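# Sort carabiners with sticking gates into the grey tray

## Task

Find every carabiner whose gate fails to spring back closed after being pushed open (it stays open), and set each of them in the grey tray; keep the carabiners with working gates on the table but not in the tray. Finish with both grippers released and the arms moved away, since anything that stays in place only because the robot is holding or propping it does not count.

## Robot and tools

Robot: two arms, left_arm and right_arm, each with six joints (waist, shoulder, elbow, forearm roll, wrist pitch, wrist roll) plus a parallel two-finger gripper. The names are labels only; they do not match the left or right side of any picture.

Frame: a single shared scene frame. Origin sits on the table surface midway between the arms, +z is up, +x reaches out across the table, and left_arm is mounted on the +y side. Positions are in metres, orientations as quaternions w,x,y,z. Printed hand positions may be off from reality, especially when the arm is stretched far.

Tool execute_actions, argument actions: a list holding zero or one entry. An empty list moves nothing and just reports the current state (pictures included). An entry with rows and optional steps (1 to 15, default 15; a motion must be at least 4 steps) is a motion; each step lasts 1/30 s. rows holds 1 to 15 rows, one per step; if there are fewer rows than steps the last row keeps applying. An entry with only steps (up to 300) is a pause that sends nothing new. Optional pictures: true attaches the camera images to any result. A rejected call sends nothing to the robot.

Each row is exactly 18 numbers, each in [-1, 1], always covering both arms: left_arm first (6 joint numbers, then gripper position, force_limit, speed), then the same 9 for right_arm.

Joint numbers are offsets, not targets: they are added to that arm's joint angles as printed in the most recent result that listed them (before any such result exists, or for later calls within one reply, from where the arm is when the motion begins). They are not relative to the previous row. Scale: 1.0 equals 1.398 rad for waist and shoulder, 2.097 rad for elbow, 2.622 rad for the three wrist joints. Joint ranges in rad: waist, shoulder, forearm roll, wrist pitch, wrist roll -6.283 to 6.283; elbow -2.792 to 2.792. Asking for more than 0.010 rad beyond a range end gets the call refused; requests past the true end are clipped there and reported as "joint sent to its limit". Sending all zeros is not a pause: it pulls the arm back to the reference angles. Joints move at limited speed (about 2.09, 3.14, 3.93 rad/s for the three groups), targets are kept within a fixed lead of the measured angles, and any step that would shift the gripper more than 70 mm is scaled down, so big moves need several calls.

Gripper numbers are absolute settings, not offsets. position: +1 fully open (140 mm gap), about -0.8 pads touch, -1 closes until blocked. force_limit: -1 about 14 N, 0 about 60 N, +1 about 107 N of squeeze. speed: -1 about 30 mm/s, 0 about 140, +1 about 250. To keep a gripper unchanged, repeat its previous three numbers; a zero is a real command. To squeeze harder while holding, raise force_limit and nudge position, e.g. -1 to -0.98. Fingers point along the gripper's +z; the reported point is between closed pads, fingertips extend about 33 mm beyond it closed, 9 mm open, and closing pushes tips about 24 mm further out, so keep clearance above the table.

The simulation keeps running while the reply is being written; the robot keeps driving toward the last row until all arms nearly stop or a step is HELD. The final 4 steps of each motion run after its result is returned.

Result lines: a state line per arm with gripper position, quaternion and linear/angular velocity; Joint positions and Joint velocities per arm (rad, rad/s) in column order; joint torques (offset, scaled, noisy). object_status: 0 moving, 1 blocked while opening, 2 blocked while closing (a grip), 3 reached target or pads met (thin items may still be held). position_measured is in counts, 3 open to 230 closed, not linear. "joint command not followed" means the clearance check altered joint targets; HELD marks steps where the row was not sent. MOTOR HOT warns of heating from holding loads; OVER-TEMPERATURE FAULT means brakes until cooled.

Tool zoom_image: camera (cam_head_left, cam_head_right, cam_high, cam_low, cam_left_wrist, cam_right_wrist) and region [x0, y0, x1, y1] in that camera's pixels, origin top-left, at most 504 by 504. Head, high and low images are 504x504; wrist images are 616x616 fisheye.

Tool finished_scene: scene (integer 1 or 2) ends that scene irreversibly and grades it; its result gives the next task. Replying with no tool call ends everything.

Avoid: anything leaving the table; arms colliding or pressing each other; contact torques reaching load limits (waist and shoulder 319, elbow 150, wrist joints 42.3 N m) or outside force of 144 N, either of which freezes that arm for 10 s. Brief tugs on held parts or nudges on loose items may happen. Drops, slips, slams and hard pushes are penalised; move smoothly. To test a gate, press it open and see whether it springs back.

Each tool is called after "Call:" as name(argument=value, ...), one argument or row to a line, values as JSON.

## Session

Call:
execute_actions(
  actions=[],
)

Scene clock: 0.00 s of 6000.00 s.
left_arm: end_effector_position=(+0.4020, +0.8481, +0.3487) position_measured=3 object_status=3 end_effector_quat_wxyz=(-0.058, -0.194, +0.979, +0.036) end_effector_velocity=(-0.000, +0.001, -0.000) end_effector_angular_velocity=(-0.000, +0.001, +0.001) | right_arm: end_effector_position=(+0.4051, +0.1333, +0.1417) position_measured=3 object_status=3 end_effector_quat_wxyz=(+0.309, +0.470, +0.813, -0.148) end_effector_velocity=(+0.000, -0.000, -0.000) end_effector_angular_velocity=(-0.001, -0.000, -0.000)
Joint positions: left_arm=[ 0.719 -0.064  1.802  0.104  1.493 -1.464] | right_arm=[ 1.072  0.867  0.99  -0.542  1.734  0.773]
Joint velocities: left_arm=[ 0.002  0.001 -0.     0.     0.     0.001] | right_arm=[-0.  0.  0. -0.  0. -0.]
Joint torques (N m, as the joint torque sensors report them, + toward a larger angle): no reading

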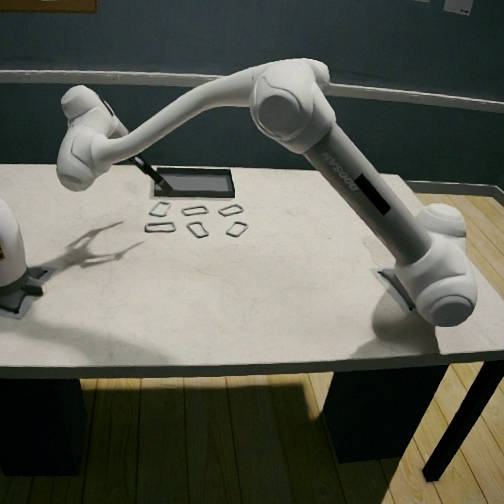

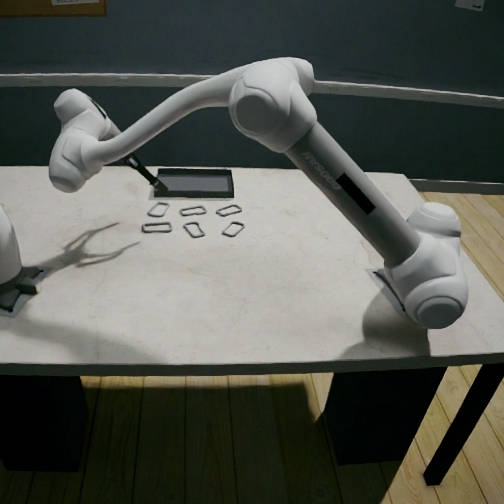

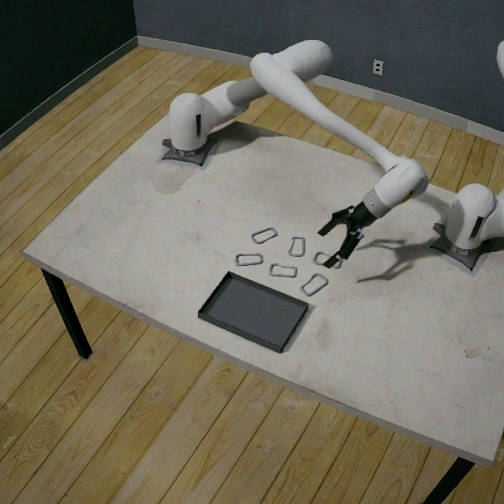

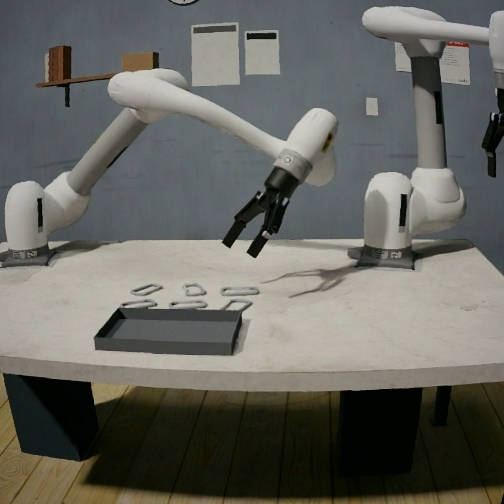

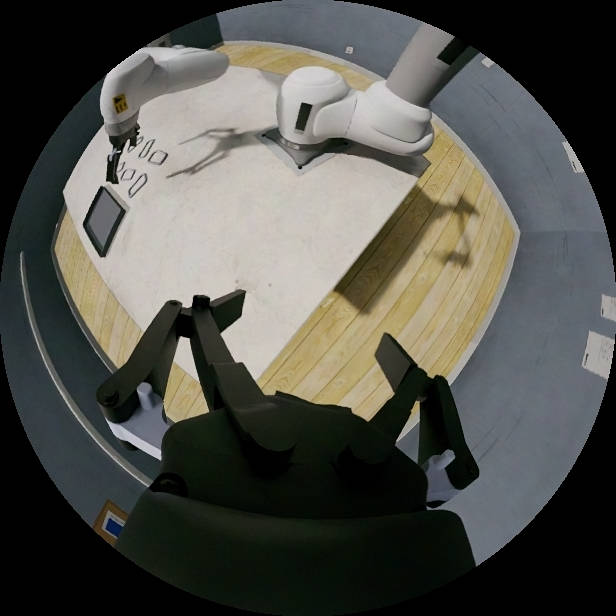

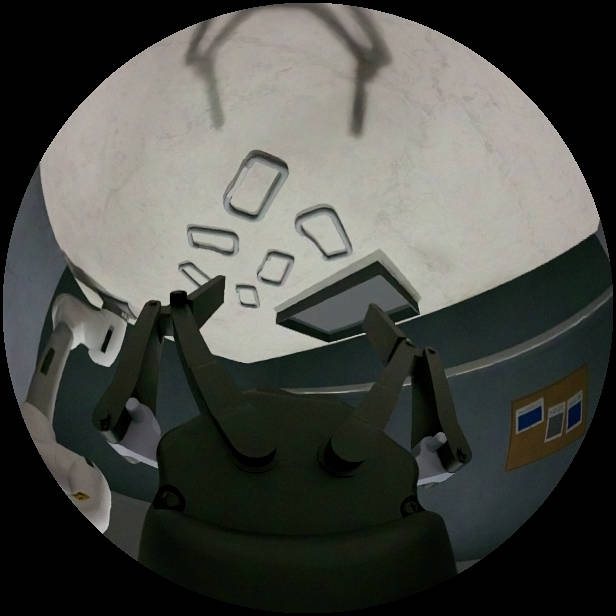

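Call:
zoom_image(
  camera="cam_high",
  region=[210,200,370,320],
)

Call:
zoom_image(
  camera="cam_head_left",
  region=[130,185,270,255],
)

Region (210, 200, 370, 320) of cam_high's 504x504 image, scaled by 3.150, with more detail than that image has; it fills the top 378 rows of this view, and the rest is white.

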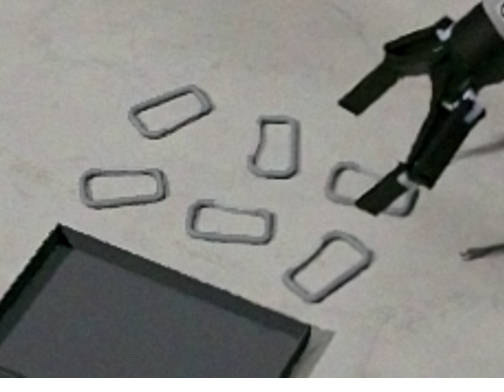

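Region (130, 185, 270, 255) of cam_head_left's 504x504 image, scaled by 3.600, with more detail than that image has.

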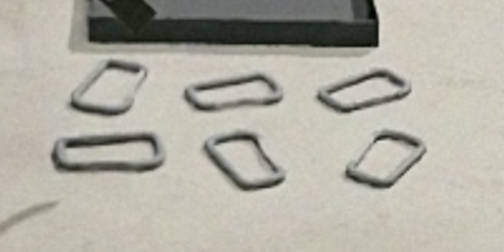

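Call:
execute_actions(
  actions=[
    {"rows":[[0,0,0,0,0,0,1,0,0,-0.1807,-0.3546,0.2719,0.2067,-0.1998,0.762,1,-0.3,0.2]],"steps":15},
  ],
)

Call:
execute_actions(
  actions=[
    {"steps":16},
  ],
  pictures=true,
)

Call:
zoom_image(
  camera="cam_right_wrist",
  region=[170,160,450,400],
)

Scene clock: 0.77 s of 6000.00 s.
left_arm: end_effector_position=(+0.4020, +0.8481, +0.3487) position_measured=3 object_status=3 end_effector_quat_wxyz=(-0.058, -0.194, +0.979, +0.036) end_effector_velocity=(+0.000, -0.000, -0.000) end_effector_angular_velocity=(+0.000, +0.000, -0.001) | right_arm: end_effector_position=(+0.4031, +0.0543, +0.1644) position_measured=3 object_status=3 end_effector_quat_wxyz=(+0.158, +0.739, +0.654, -0.046) end_effector_velocity=(-0.062, -0.244, +0.120) end_effector_angular_velocity=(+1.396, -0.166, -2.734)
Joint positions: left_arm=[ 0.719 -0.064  1.802  0.104  1.493 -1.464] | right_arm=[ 0.939  0.61   1.292 -0.255  1.457  1.306]
Joint velocities: left_arm=[-0.     0.    -0.     0.    -0.     0.001] | right_arm=[-0.427 -0.855  0.96   0.909 -0.878  2.348]
Joint torques (N m, as the joint torque sensors report them, + toward a larger angle): left_arm=[ -0.4  -32.55 -39.03   5.43   0.37   0.03] | right_arm=[  8.34 -94.77 -34.1    3.02   0.42  -0.22]
Steps of this call (steps 1 to 12: nothing new was sent; steps 13 to 23: the first 11 steps of this action). Readings (joint positions | what the end effector reports):
13: left_arm=[0.719 -0.064 1.802 0.104 1.493 -1.464] | right_arm=[1.072 0.867 0.990 -0.542 1.734 0.773] | left_arm position_measured=3 object_status=3 | right_arm position_measured=3 object_status=3
14: left_arm=[0.719 -0.064 1.802 0.104 1.493 -1.464] | right_arm=[1.071 0.863 0.995 -0.537 1.730 0.780] | left_arm position_measured=3 object_status=3 | right_arm position_measured=3 object_status=3
16: left_arm=[0.719 -0.064 1.802 0.104 1.493 -1.464] | right_arm=[1.055 0.834 1.032 -0.501 1.696 0.836] | left_arm position_measured=3 object_status=3 | right_arm position_measured=3 object_status=3
20: left_arm=[0.719 -0.064 1.802 0.104 1.493 -1.464] | right_arm=[0.985 0.702 1.188 -0.352 1.552 1.087] | left_arm position_measured=3 object_status=3 | right_arm position_measured=3 object_status=3
23: the state above

Scene clock: 1.30 s of 6000.00 s.
left_arm: end_effector_position=(+0.4020, +0.8481, +0.3487) position_measured=3 object_status=3 end_effector_quat_wxyz=(-0.058, -0.194, +0.979, +0.036) end_effector_velocity=(+0.000, -0.000, +0.000) end_effector_angular_velocity=(+0.001, -0.001, +0.001) | right_arm: end_effector_position=(+0.3788, -0.0104, +0.2005) position_measured=3 object_status=3 end_effector_quat_wxyz=(+0.001, +0.997, -0.076, +0.000) end_effector_velocity=(-0.001, -0.004, +0.001) end_effector_angular_velocity=(+0.015, +0.004, -0.896)
Joint positions: left_arm=[ 0.719 -0.064  1.802  0.104  1.493 -1.464] | right_arm=[ 0.82   0.371  1.56  -0.001  1.211  2.732]
Joint velocities: left_arm=[-0.001 -0.001 -0.     0.     0.    -0.002] | right_arm=[-0.006 -0.012  0.015  0.013 -0.013  0.885]
Joint torques (N m, as the joint torque sensors report them, + toward a larger angle): left_arm=[  0.   -32.53 -39.31   5.37   0.32   0.06] | right_arm=[  4.14 -72.34 -38.53   4.31  -0.48   0.09]
Kept back: nothing.
Steps of this call (steps 1 to 4: the last 4 steps of your previous action; steps 5 to 16: the robot went on to your last target). Readings (joint positions | what the end effector reports):
1: left_arm=[0.719 -0.064 1.802 0.104 1.493 -1.464] | right_arm=[0.925 0.581 1.324 -0.224 1.428 1.389] | left_arm position_measured=3 object_status=3 | right_arm position_measured=3 object_status=3
2: left_arm=[0.719 -0.064 1.802 0.104 1.493 -1.464] | right_arm=[0.911 0.554 1.355 -0.195 1.400 1.478] | left_arm position_measured=3 object_status=3 | right_arm position_measured=3 object_status=3
4: left_arm=[0.719 -0.064 1.802 0.104 1.493 -1.464] | right_arm=[0.885 0.502 1.413 -0.140 1.346 1.677] | left_arm position_measured=3 object_status=3 | right_arm position_measured=3 object_status=3
8: left_arm=[0.719 -0.064 1.802 0.104 1.493 -1.464] | right_arm=[0.847 0.425 1.499 -0.058 1.267 2.113] | left_arm position_measured=3 object_status=3 | right_arm position_measured=3 object_status=3
16: the state above

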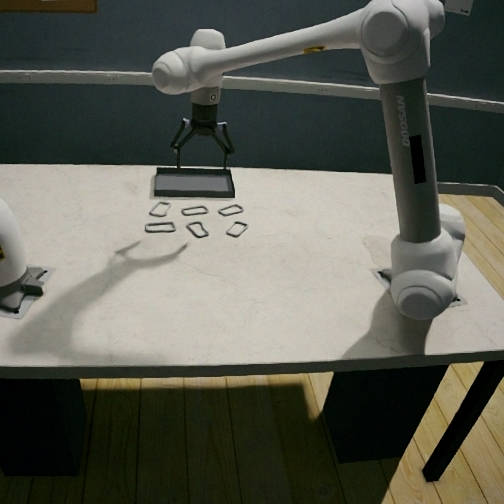

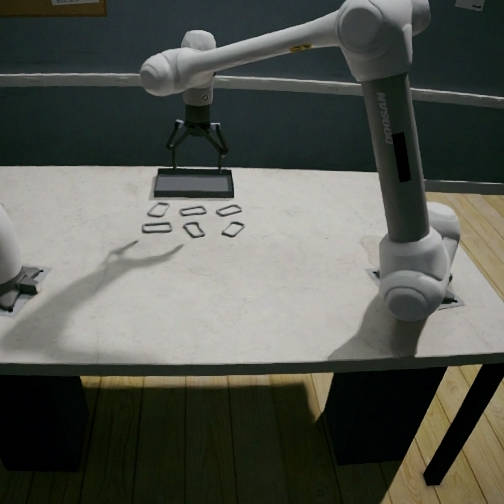

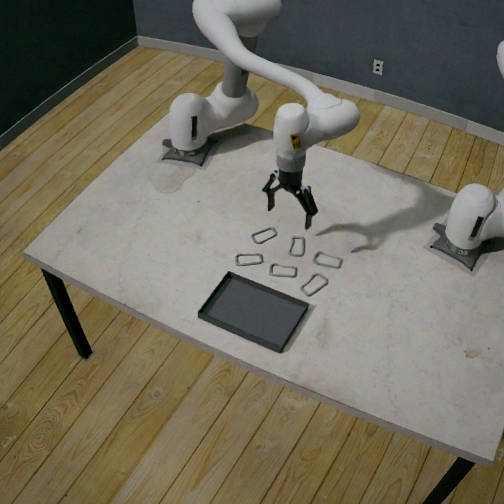

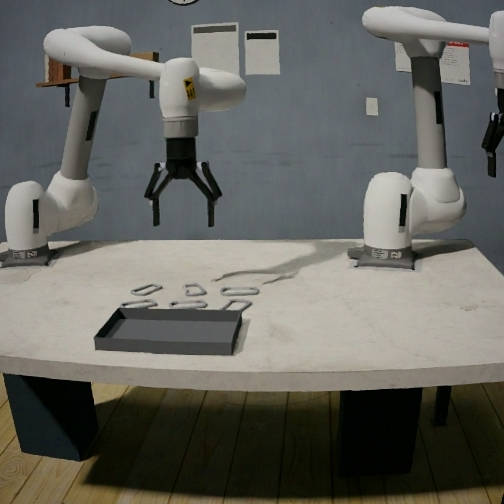

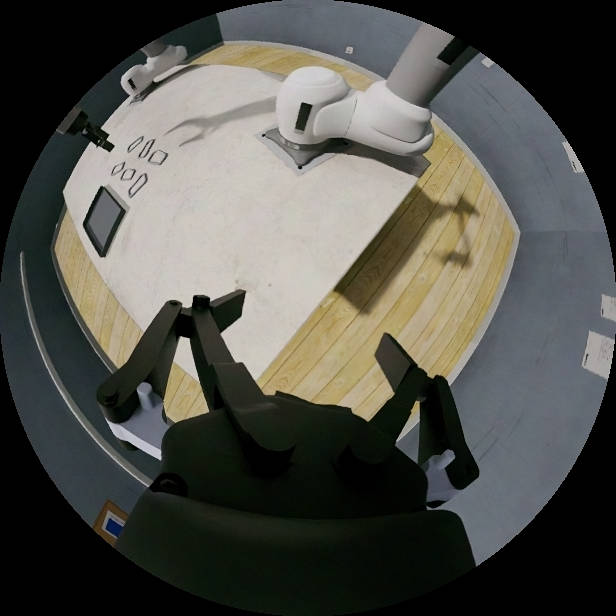

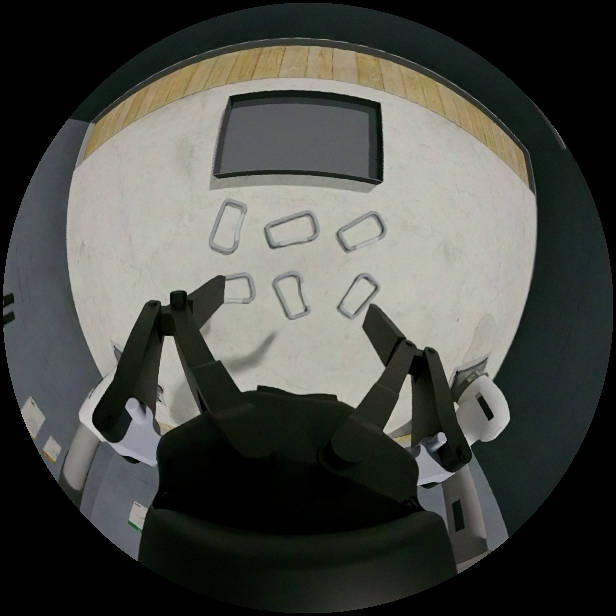

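Region (170, 160, 450, 400) of cam_right_wrist's 616x616 image, scaled by 1.800, with more detail than that image has; it fills the top 432 rows of this view, and the rest is white.

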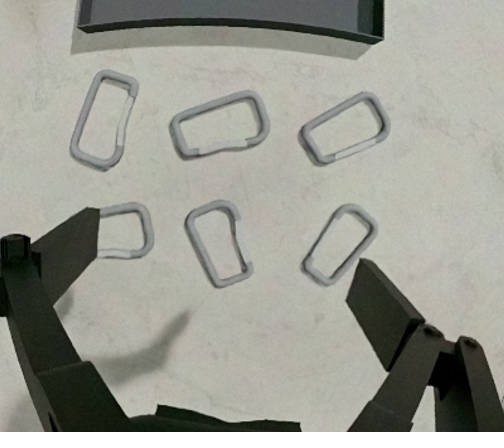

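Call:
zoom_image(
  camera="cam_right_wrist",
  region=[200,190,400,270],
)

Call:
zoom_image(
  camera="cam_right_wrist",
  region=[200,255,400,335],
)

Region (200, 190, 400, 270) of cam_right_wrist's 616x616 image, scaled by 2.520, with more detail than that image has; it fills the top 202 rows of this view, and the rest is white.

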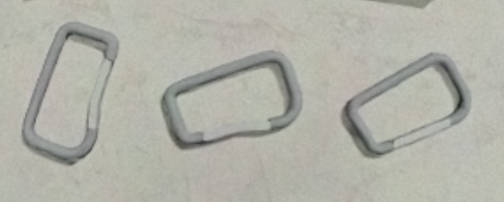

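Region (200, 255, 400, 335) of cam_right_wrist's 616x616 image, scaled by 2.520, with more detail than that image has; it fills the top 202 rows of this view, and the rest is white.

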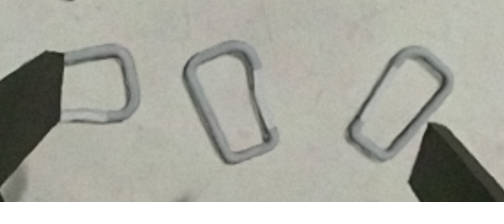

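Call:
execute_actions(
  actions=[
    {"rows":[[0,0,0,0,0,0,1,0,0,-0.0198,-0.0607,0.1638,0.0004,-0.0988,0.184,0.1,-0.3,0.2]],"steps":15},
  ],
)

Call:
execute_actions(
  actions=[
    {"steps":8},
  ],
  pictures=true,
)

Call:
zoom_image(
  camera="cam_right_wrist",
  region=[200,180,420,400],
)

Scene clock: 2.80 s of 6000.00 s.
left_arm: end_effector_position=(+0.4020, +0.8481, +0.3487) position_measured=3 object_status=3 end_effector_quat_wxyz=(-0.058, -0.194, +0.979, +0.036) end_effector_velocity=(+0.000, -0.001, +0.000) end_effector_angular_velocity=(+0.000, -0.001, +0.001) | right_arm: end_effector_position=(+0.3453, -0.0891, +0.1165) position_measured=85 object_status=0 end_effector_quat_wxyz=(+0.000, +0.963, -0.269, -0.000) end_effector_velocity=(-0.129, -0.273, -0.254) end_effector_angular_velocity=(-0.001, +0.002, -1.116)
Joint positions: left_arm=[ 0.719 -0.064  1.802  0.104  1.493 -1.464] | right_arm=[0.799 0.308 1.818 0.    1.017 3.103]
Joint velocities: left_arm=[-0.001 -0.001  0.    -0.     0.    -0.002] | right_arm=[-0.065 -0.202  0.816  0.002 -0.612  1.05 ]
Joint torques (N m, as the joint torque sensors report them, + toward a larger angle): left_arm=[ -0.09 -32.26 -39.22   5.41   0.46  -0.11] | right_arm=[  1.77 -68.39 -34.58   4.17  -0.31  -0.51]
Steps of this call (steps 1 to 30: the robot went on to your last target; steps 31 to 34: nothing new was sent; steps 35 to 45: the first 11 steps of this action). Readings (joint positions | what the end effector reports):
35: left_arm=[0.719 -0.064 1.802 0.104 1.493 -1.464] | right_arm=[0.820 0.371 1.561 -0.000 1.211 2.771] | left_arm position_measured=3 object_status=3 | right_arm position_measured=3 object_status=0
36: left_arm=[0.719 -0.064 1.802 0.104 1.493 -1.464] | right_arm=[0.819 0.370 1.566 -0.000 1.206 2.778] | left_arm position_measured=3 object_status=3 | right_arm position_measured=6 object_status=0
38: left_arm=[0.719 -0.064 1.802 0.104 1.493 -1.464] | right_arm=[0.816 0.359 1.609 -0.000 1.174 2.834] | left_arm position_measured=3 object_status=3 | right_arm position_measured=24 object_status=0
42: left_arm=[0.719 -0.064 1.802 0.104 1.493 -1.464] | right_arm=[0.806 0.329 1.733 -0.000 1.081 2.993] | left_arm position_measured=3 object_status=3 | right_arm position_measured=59 object_status=0
45: the state above

Scene clock: 3.07 s of 6000.00 s.
left_arm: end_effector_position=(+0.4020, +0.8481, +0.3487) position_measured=3 object_status=3 end_effector_quat_wxyz=(-0.058, -0.194, +0.979, +0.036) end_effector_velocity=(+0.000, -0.001, +0.000) end_effector_angular_velocity=(+0.000, -0.000, +0.000) | right_arm: end_effector_position=(+0.3314, -0.1178, +0.0907) position_measured=117 object_status=0 end_effector_quat_wxyz=(+0.000, +0.946, -0.324, -0.000) end_effector_velocity=(-0.003, -0.007, -0.006) end_effector_angular_velocity=(-0.001, +0.001, -0.025)
Joint positions: left_arm=[ 0.719 -0.064  1.802  0.104  1.493 -1.464] | right_arm=[0.792 0.287 1.902 0.    0.953 3.212]
Joint velocities: left_arm=[-0.001 -0.     0.    -0.     0.    -0.001] | right_arm=[-0.002 -0.003  0.019 -0.    -0.014  0.024]
Joint torques (N m, as the joint torque sensors report them, + toward a larger angle): left_arm=[  0.39 -32.41 -39.18   5.36   0.34   0.07] | right_arm=[  1.81 -66.64 -33.18   3.9   -0.35  -0.11]
Kept back: nothing.
Steps of this call (steps 1 to 4: the last 4 steps of your previous action; steps 5 to 8: the robot went on to your last target). Readings (joint positions | what the end effector reports):
1: left_arm=[0.719 -0.064 1.802 0.104 1.493 -1.464] | right_arm=[0.797 0.301 1.844 0.000 0.997 3.137] | left_arm position_measured=3 object_status=3 | right_arm position_measured=94 object_status=0
2: left_arm=[0.719 -0.064 1.802 0.104 1.493 -1.464] | right_arm=[0.795 0.296 1.866 0.000 0.981 3.165] | left_arm position_measured=3 object_status=3 | right_arm position_measured=102 object_status=0
4: left_arm=[0.719 -0.064 1.802 0.104 1.493 -1.464] | right_arm=[0.793 0.289 1.893 0.000 0.960 3.200] | left_arm position_measured=3 object_status=3 | right_arm position_measured=117 object_status=0
8: the state above

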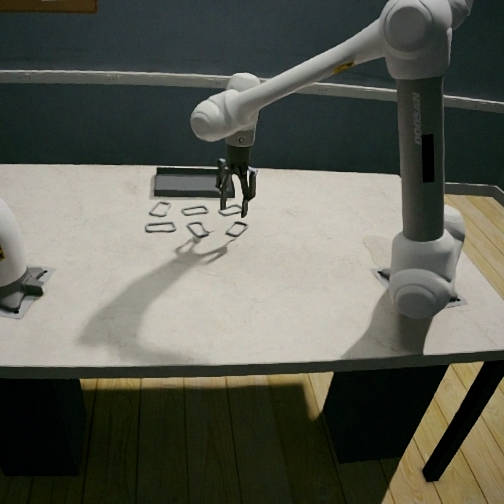

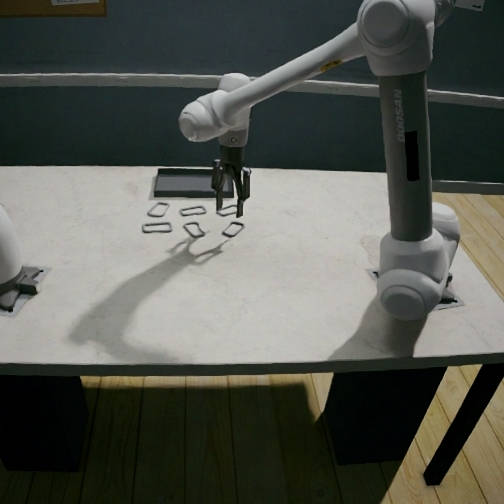

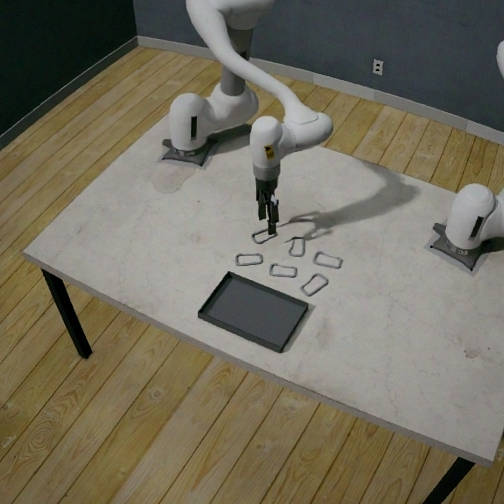

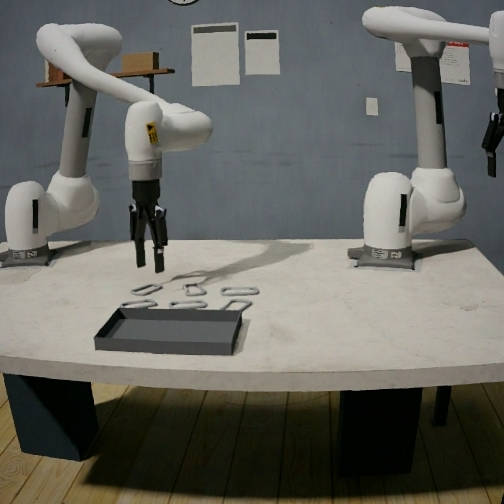

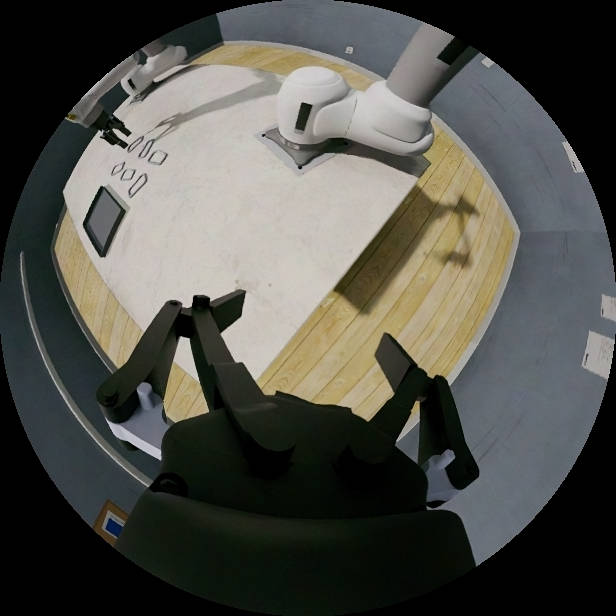

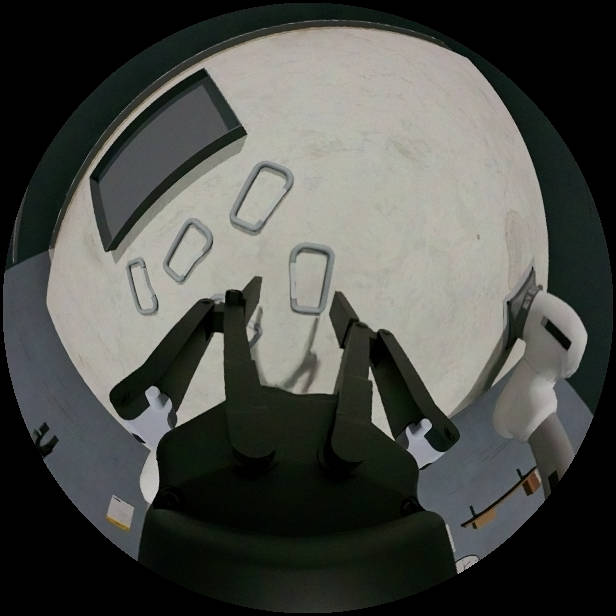

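Region (200, 180, 420, 400) of cam_right_wrist's 616x616 image, scaled by 2.291, with more detail than that image has.

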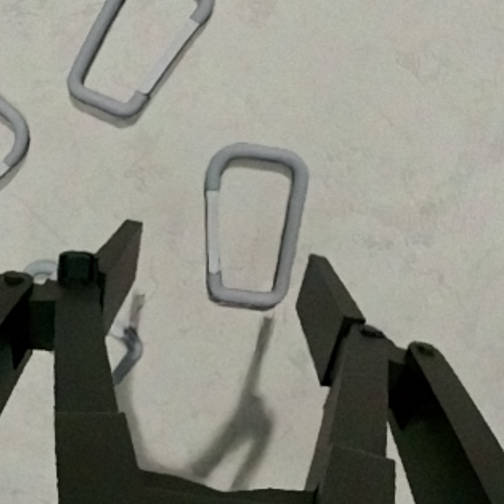

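Call:
execute_actions(
  actions=[
    {"rows":[[0,0,0,0,0,0,1,0,0,-0.0014,-0.0136,0.0125,0,-0.003,-0.019,0.1,-0.3,0.2],[0,0,0,0,0,0,1,0,0,-0.0014,-0.0136,0.0125,0,-0.003,-0.019,0.1,-0.3,0.2],[0,0,0,0,0,0,1,0,0,-0.0014,-0.0136,0.0125,0,-0.003,-0.019,0.1,-0.3,0.2],[0,0,0,0,0,0,1,0,0,-0.0014,0.025,0.0308,0,-0.0381,-0.019,0.1,-0.3,0.2]],"steps":15},
  ],
)

Call:
execute_actions(
  actions=[
    {"steps":7},
  ],
  pictures=true,
)

Call:
zoom_image(
  camera="cam_right_wrist",
  region=[200,180,420,400],
)

Scene clock: 3.77 s of 6000.00 s.
left_arm: end_effector_position=(+0.4020, +0.8481, +0.3487) position_measured=3 object_status=3 end_effector_quat_wxyz=(-0.058, -0.194, +0.979, +0.036) end_effector_velocity=(+0.000, +0.000, -0.000) end_effector_angular_velocity=(-0.000, +0.001, +0.001) | right_arm: end_effector_position=(+0.3250, -0.1296, +0.0428) position_measured=117 object_status=3 end_effector_quat_wxyz=(+0.000, +0.953, -0.302, -0.000) end_effector_velocity=(+0.002, +0.002, -0.028) end_effector_angular_velocity=(+0.013, -0.009, +0.009)
Joint positions: left_arm=[ 0.719 -0.064  1.802  0.104  1.493 -1.464] | right_arm=[0.79  0.32  1.964 0.    0.858 3.163]
Joint velocities: left_arm=[ 0.     0.001  0.     0.    -0.    -0.001] | right_arm=[-0.     0.029  0.024  0.    -0.068 -0.009]
Joint torques (N m, as the joint torque sensors report them, + toward a larger angle): left_arm=[ -0.12 -32.24 -39.05   5.43   0.41  -0.05] | right_arm=[  4.5  -73.04 -33.89   3.59  -0.24   0.17]
Steps of this call (steps 1 to 10: the robot went on to your last target; steps 11 to 21: the first 11 steps of this action). Readings (joint positions | what the end effector reports):
11: left_arm=[0.719 -0.064 1.802 0.104 1.493 -1.464] | right_arm=[0.792 0.286 1.904 0.000 0.952 3.214] | left_arm position_measured=3 object_status=3 | right_arm position_measured=117 object_status=3
12: left_arm=[0.719 -0.064 1.802 0.104 1.493 -1.464] | right_arm=[0.792 0.284 1.907 0.000 0.951 3.208] | left_arm position_measured=3 object_status=3 | right_arm position_measured=117 object_status=3
14: left_arm=[0.719 -0.064 1.802 0.104 1.493 -1.464] | right_arm=[0.791 0.275 1.920 0.000 0.948 3.181] | left_arm position_measured=3 object_status=3 | right_arm position_measured=117 object_status=3
18: left_arm=[0.719 -0.064 1.802 0.104 1.493 -1.464] | right_arm=[0.791 0.306 1.954 0.000 0.881 3.166] | left_arm position_measured=3 object_status=3 | right_arm position_measured=117 object_status=3
21: the state above

Scene clock: 4.00 s of 6000.00 s.
left_arm: end_effector_position=(+0.4020, +0.8481, +0.3487) position_measured=3 object_status=3 end_effector_quat_wxyz=(-0.058, -0.194, +0.979, +0.036) end_effector_velocity=(-0.001, +0.001, +0.001) end_effector_angular_velocity=(+0.001, -0.001, +0.003) | right_arm: end_effector_position=(+0.3248, -0.1298, +0.0407) position_measured=117 object_status=3 end_effector_quat_wxyz=(-0.000, +0.953, -0.302, -0.000) end_effector_velocity=(+0.000, -0.000, -0.001) end_effector_angular_velocity=(-0.001, +0.000, +0.000)
Joint positions: left_arm=[ 0.719 -0.064  1.802  0.104  1.493 -1.464] | right_arm=[0.79  0.322 1.967 0.    0.853 3.162]
Joint velocities: left_arm=[ 0.002 -0.002  0.     0.    -0.    -0.001] | right_arm=[-0.     0.002  0.001 -0.    -0.002 -0.   ]
Joint torques (N m, as the joint torque sensors report them, + toward a larger angle): left_arm=[  0.25 -32.01 -38.96   5.42   0.33  -0.03] | right_arm=[  4.43 -65.84 -29.78   3.36  -0.06  -0.48]
Kept back: nothing.
Steps of this call (steps 1 to 4: the last 4 steps of your previous action; steps 5 to 7: the robot went on to your last target). Readings (joint positions | what the end effector reports):
1: left_arm=[0.719 -0.064 1.802 0.104 1.493 -1.464] | right_arm=[0.790 0.320 1.965 0.000 0.856 3.163] | left_arm position_measured=3 object_status=3 | right_arm position_measured=117 object_status=3
2: left_arm=[0.719 -0.064 1.802 0.104 1.493 -1.464] | right_arm=[0.790 0.321 1.966 0.000 0.855 3.163] | left_arm position_measured=3 object_status=3 | right_arm position_measured=117 object_status=3
4: left_arm=[0.719 -0.064 1.802 0.104 1.493 -1.464] | right_arm=[0.790 0.321 1.966 0.000 0.854 3.163] | left_arm position_measured=3 object_status=3 | right_arm position_measured=117 object_status=3
7: the state above

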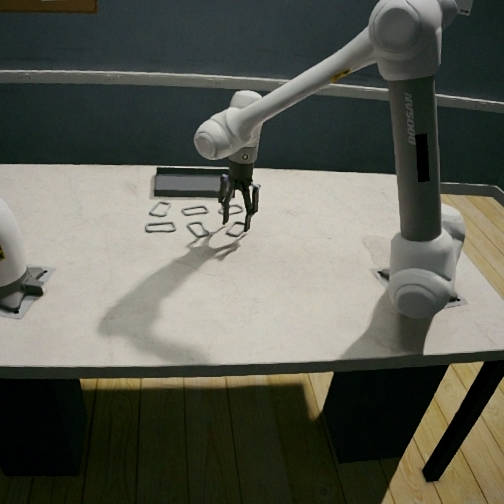

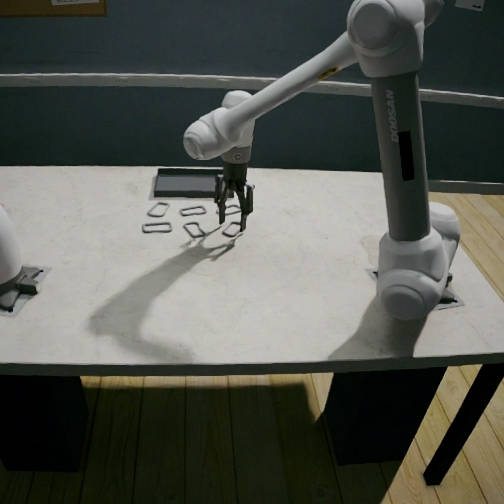

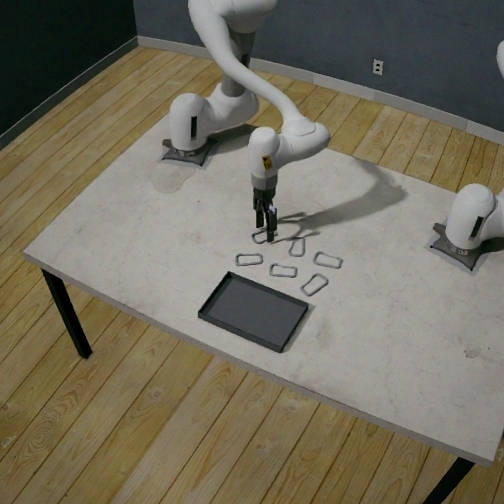

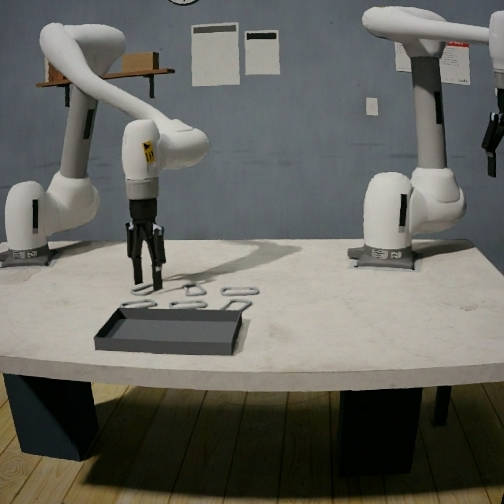

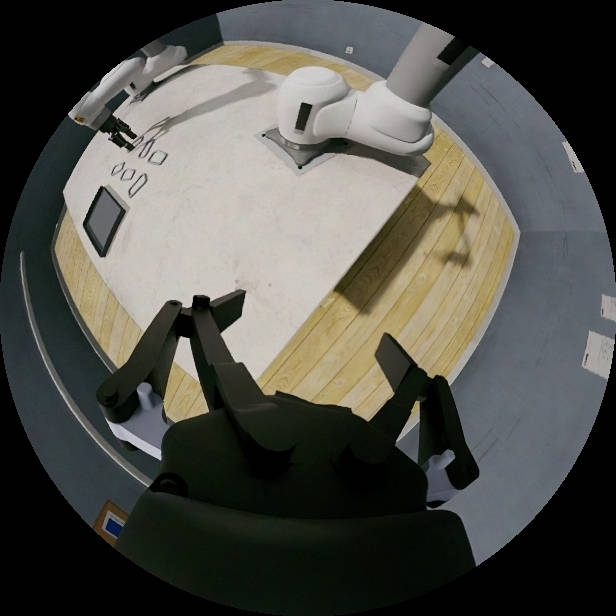

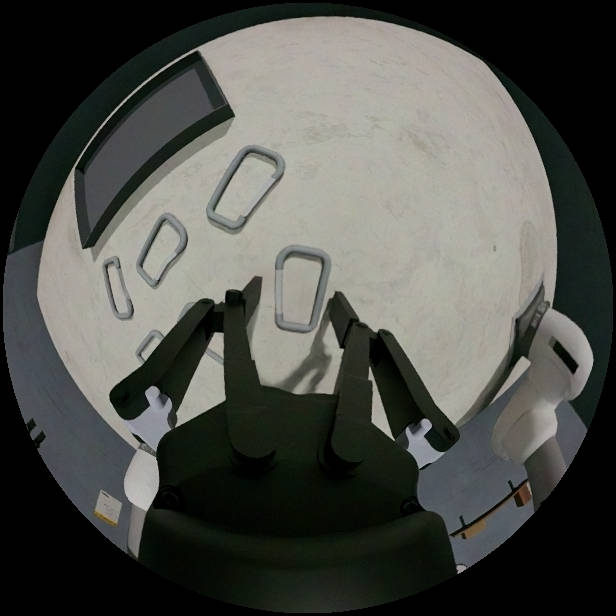

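Region (200, 180, 420, 400) of cam_right_wrist's 616x616 image, scaled by 2.291, with more detail than that image has.

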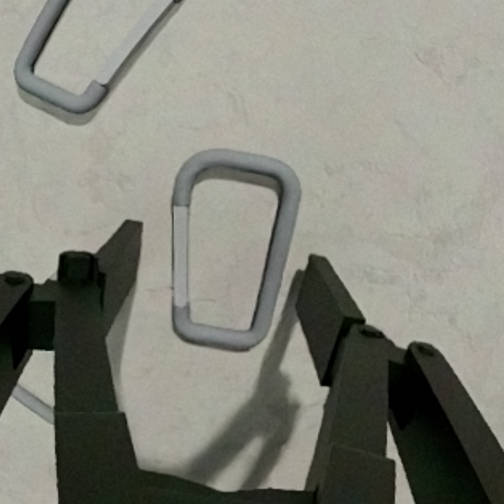

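Call:
execute_actions(
  actions=[],
)

Scene clock: 5.87 s of 6000.00 s.
left_arm: end_effector_position=(+0.4020, +0.8481, +0.3487) position_measured=3 object_status=3 end_effector_quat_wxyz=(-0.058, -0.194, +0.979, +0.036) end_effector_velocity=(-0.000, +0.000, +0.000) end_effector_angular_velocity=(+0.000, -0.000, +0.001) | right_arm: end_effector_position=(+0.3248, -0.1298, +0.0405) position_measured=117 object_status=3 end_effector_quat_wxyz=(-0.000, +0.953, -0.302, -0.000) end_effector_velocity=(+0.000, +0.000, +0.001) end_effector_angular_velocity=(+0.001, -0.001, -0.001)
Joint positions: left_arm=[ 0.719 -0.064  1.802  0.104  1.493 -1.464] | right_arm=[0.79  0.322 1.967 0.    0.853 3.162]
Joint velocities: left_arm=[ 0. -0.  0.  0.  0. -0.] | right_arm=[-0.001 -0.001 -0.     0.    -0.     0.   ]
Joint torques (N m, as the joint torque sensors report them, + toward a larger angle): left_arm=[ -0.38 -32.69 -39.46   5.43   0.32   0.03] | right_arm=[  3.27 -64.21 -30.36   3.5   -0.09  -0.28]
Kept back: nothing.
Steps of this call (steps 1 to 15: the robot went on to your last target; steps 16 to 56: nothing new was sent). Readings (joint positions | what the end effector reports):
1: left_arm=[0.719 -0.064 1.802 0.104 1.493 -1.464] | right_arm=[0.790 0.322 1.967 0.000 0.853 3.162] | left_arm position_measured=3 object_status=3 | right_arm position_measured=117 object_status=3
2: left_arm=[0.719 -0.064 1.802 0.104 1.493 -1.464] | right_arm=[0.790 0.322 1.967 0.000 0.853 3.162] | left_arm position_measured=3 object_status=3 | right_arm position_measured=117 object_status=3
4: left_arm=[0.719 -0.064 1.802 0.104 1.493 -1.464] | right_arm=[0.790 0.322 1.967 0.000 0.853 3.162] | left_arm position_measured=3 object_status=3 | right_arm position_measured=117 object_status=3
8: left_arm=[0.719 -0.064 1.802 0.104 1.493 -1.464] | right_arm=[0.790 0.322 1.967 0.000 0.853 3.162] | left_arm position_measured=3 object_status=3 | right_arm position_measured=117 object_status=3
56: the state above
All arms were judged still, so your last target was given up. Only a new action makes them travel on or press farther. Fingers that are still opening or closing keep moving.

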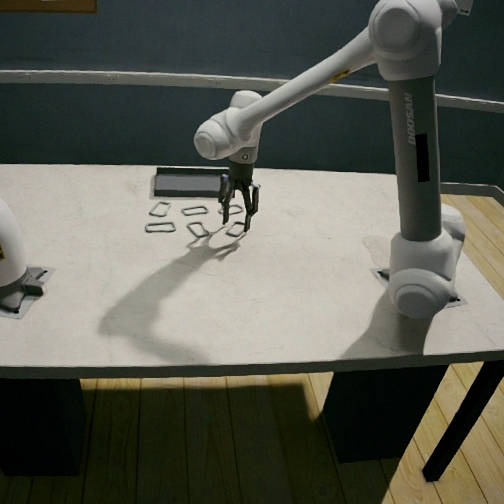

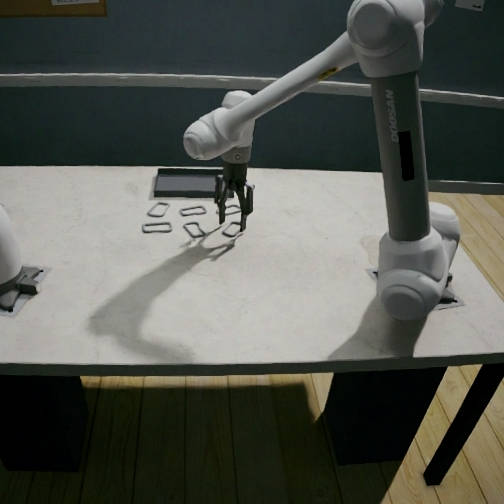

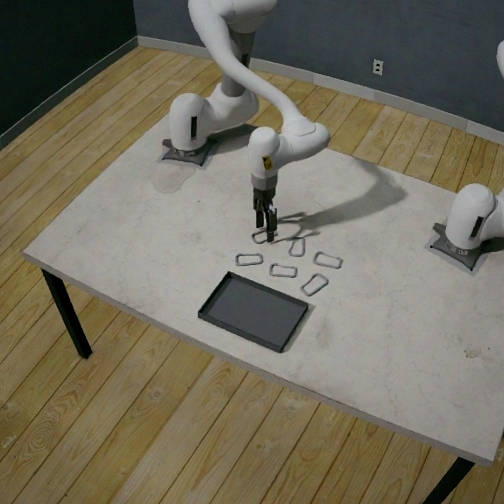

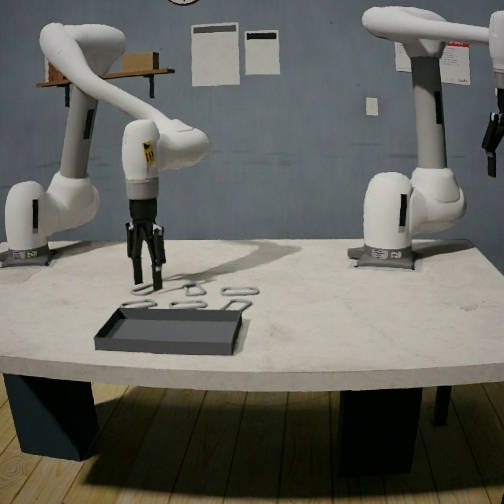

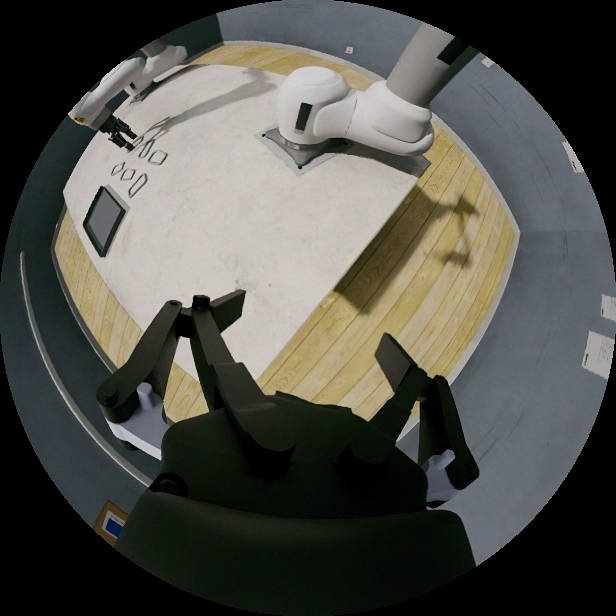

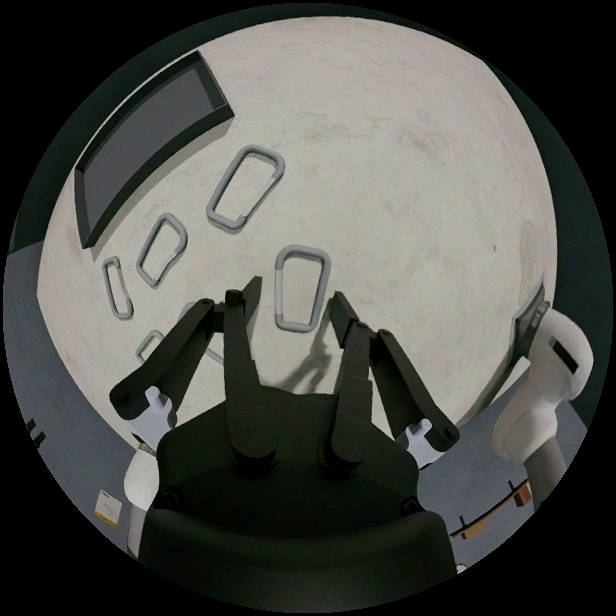

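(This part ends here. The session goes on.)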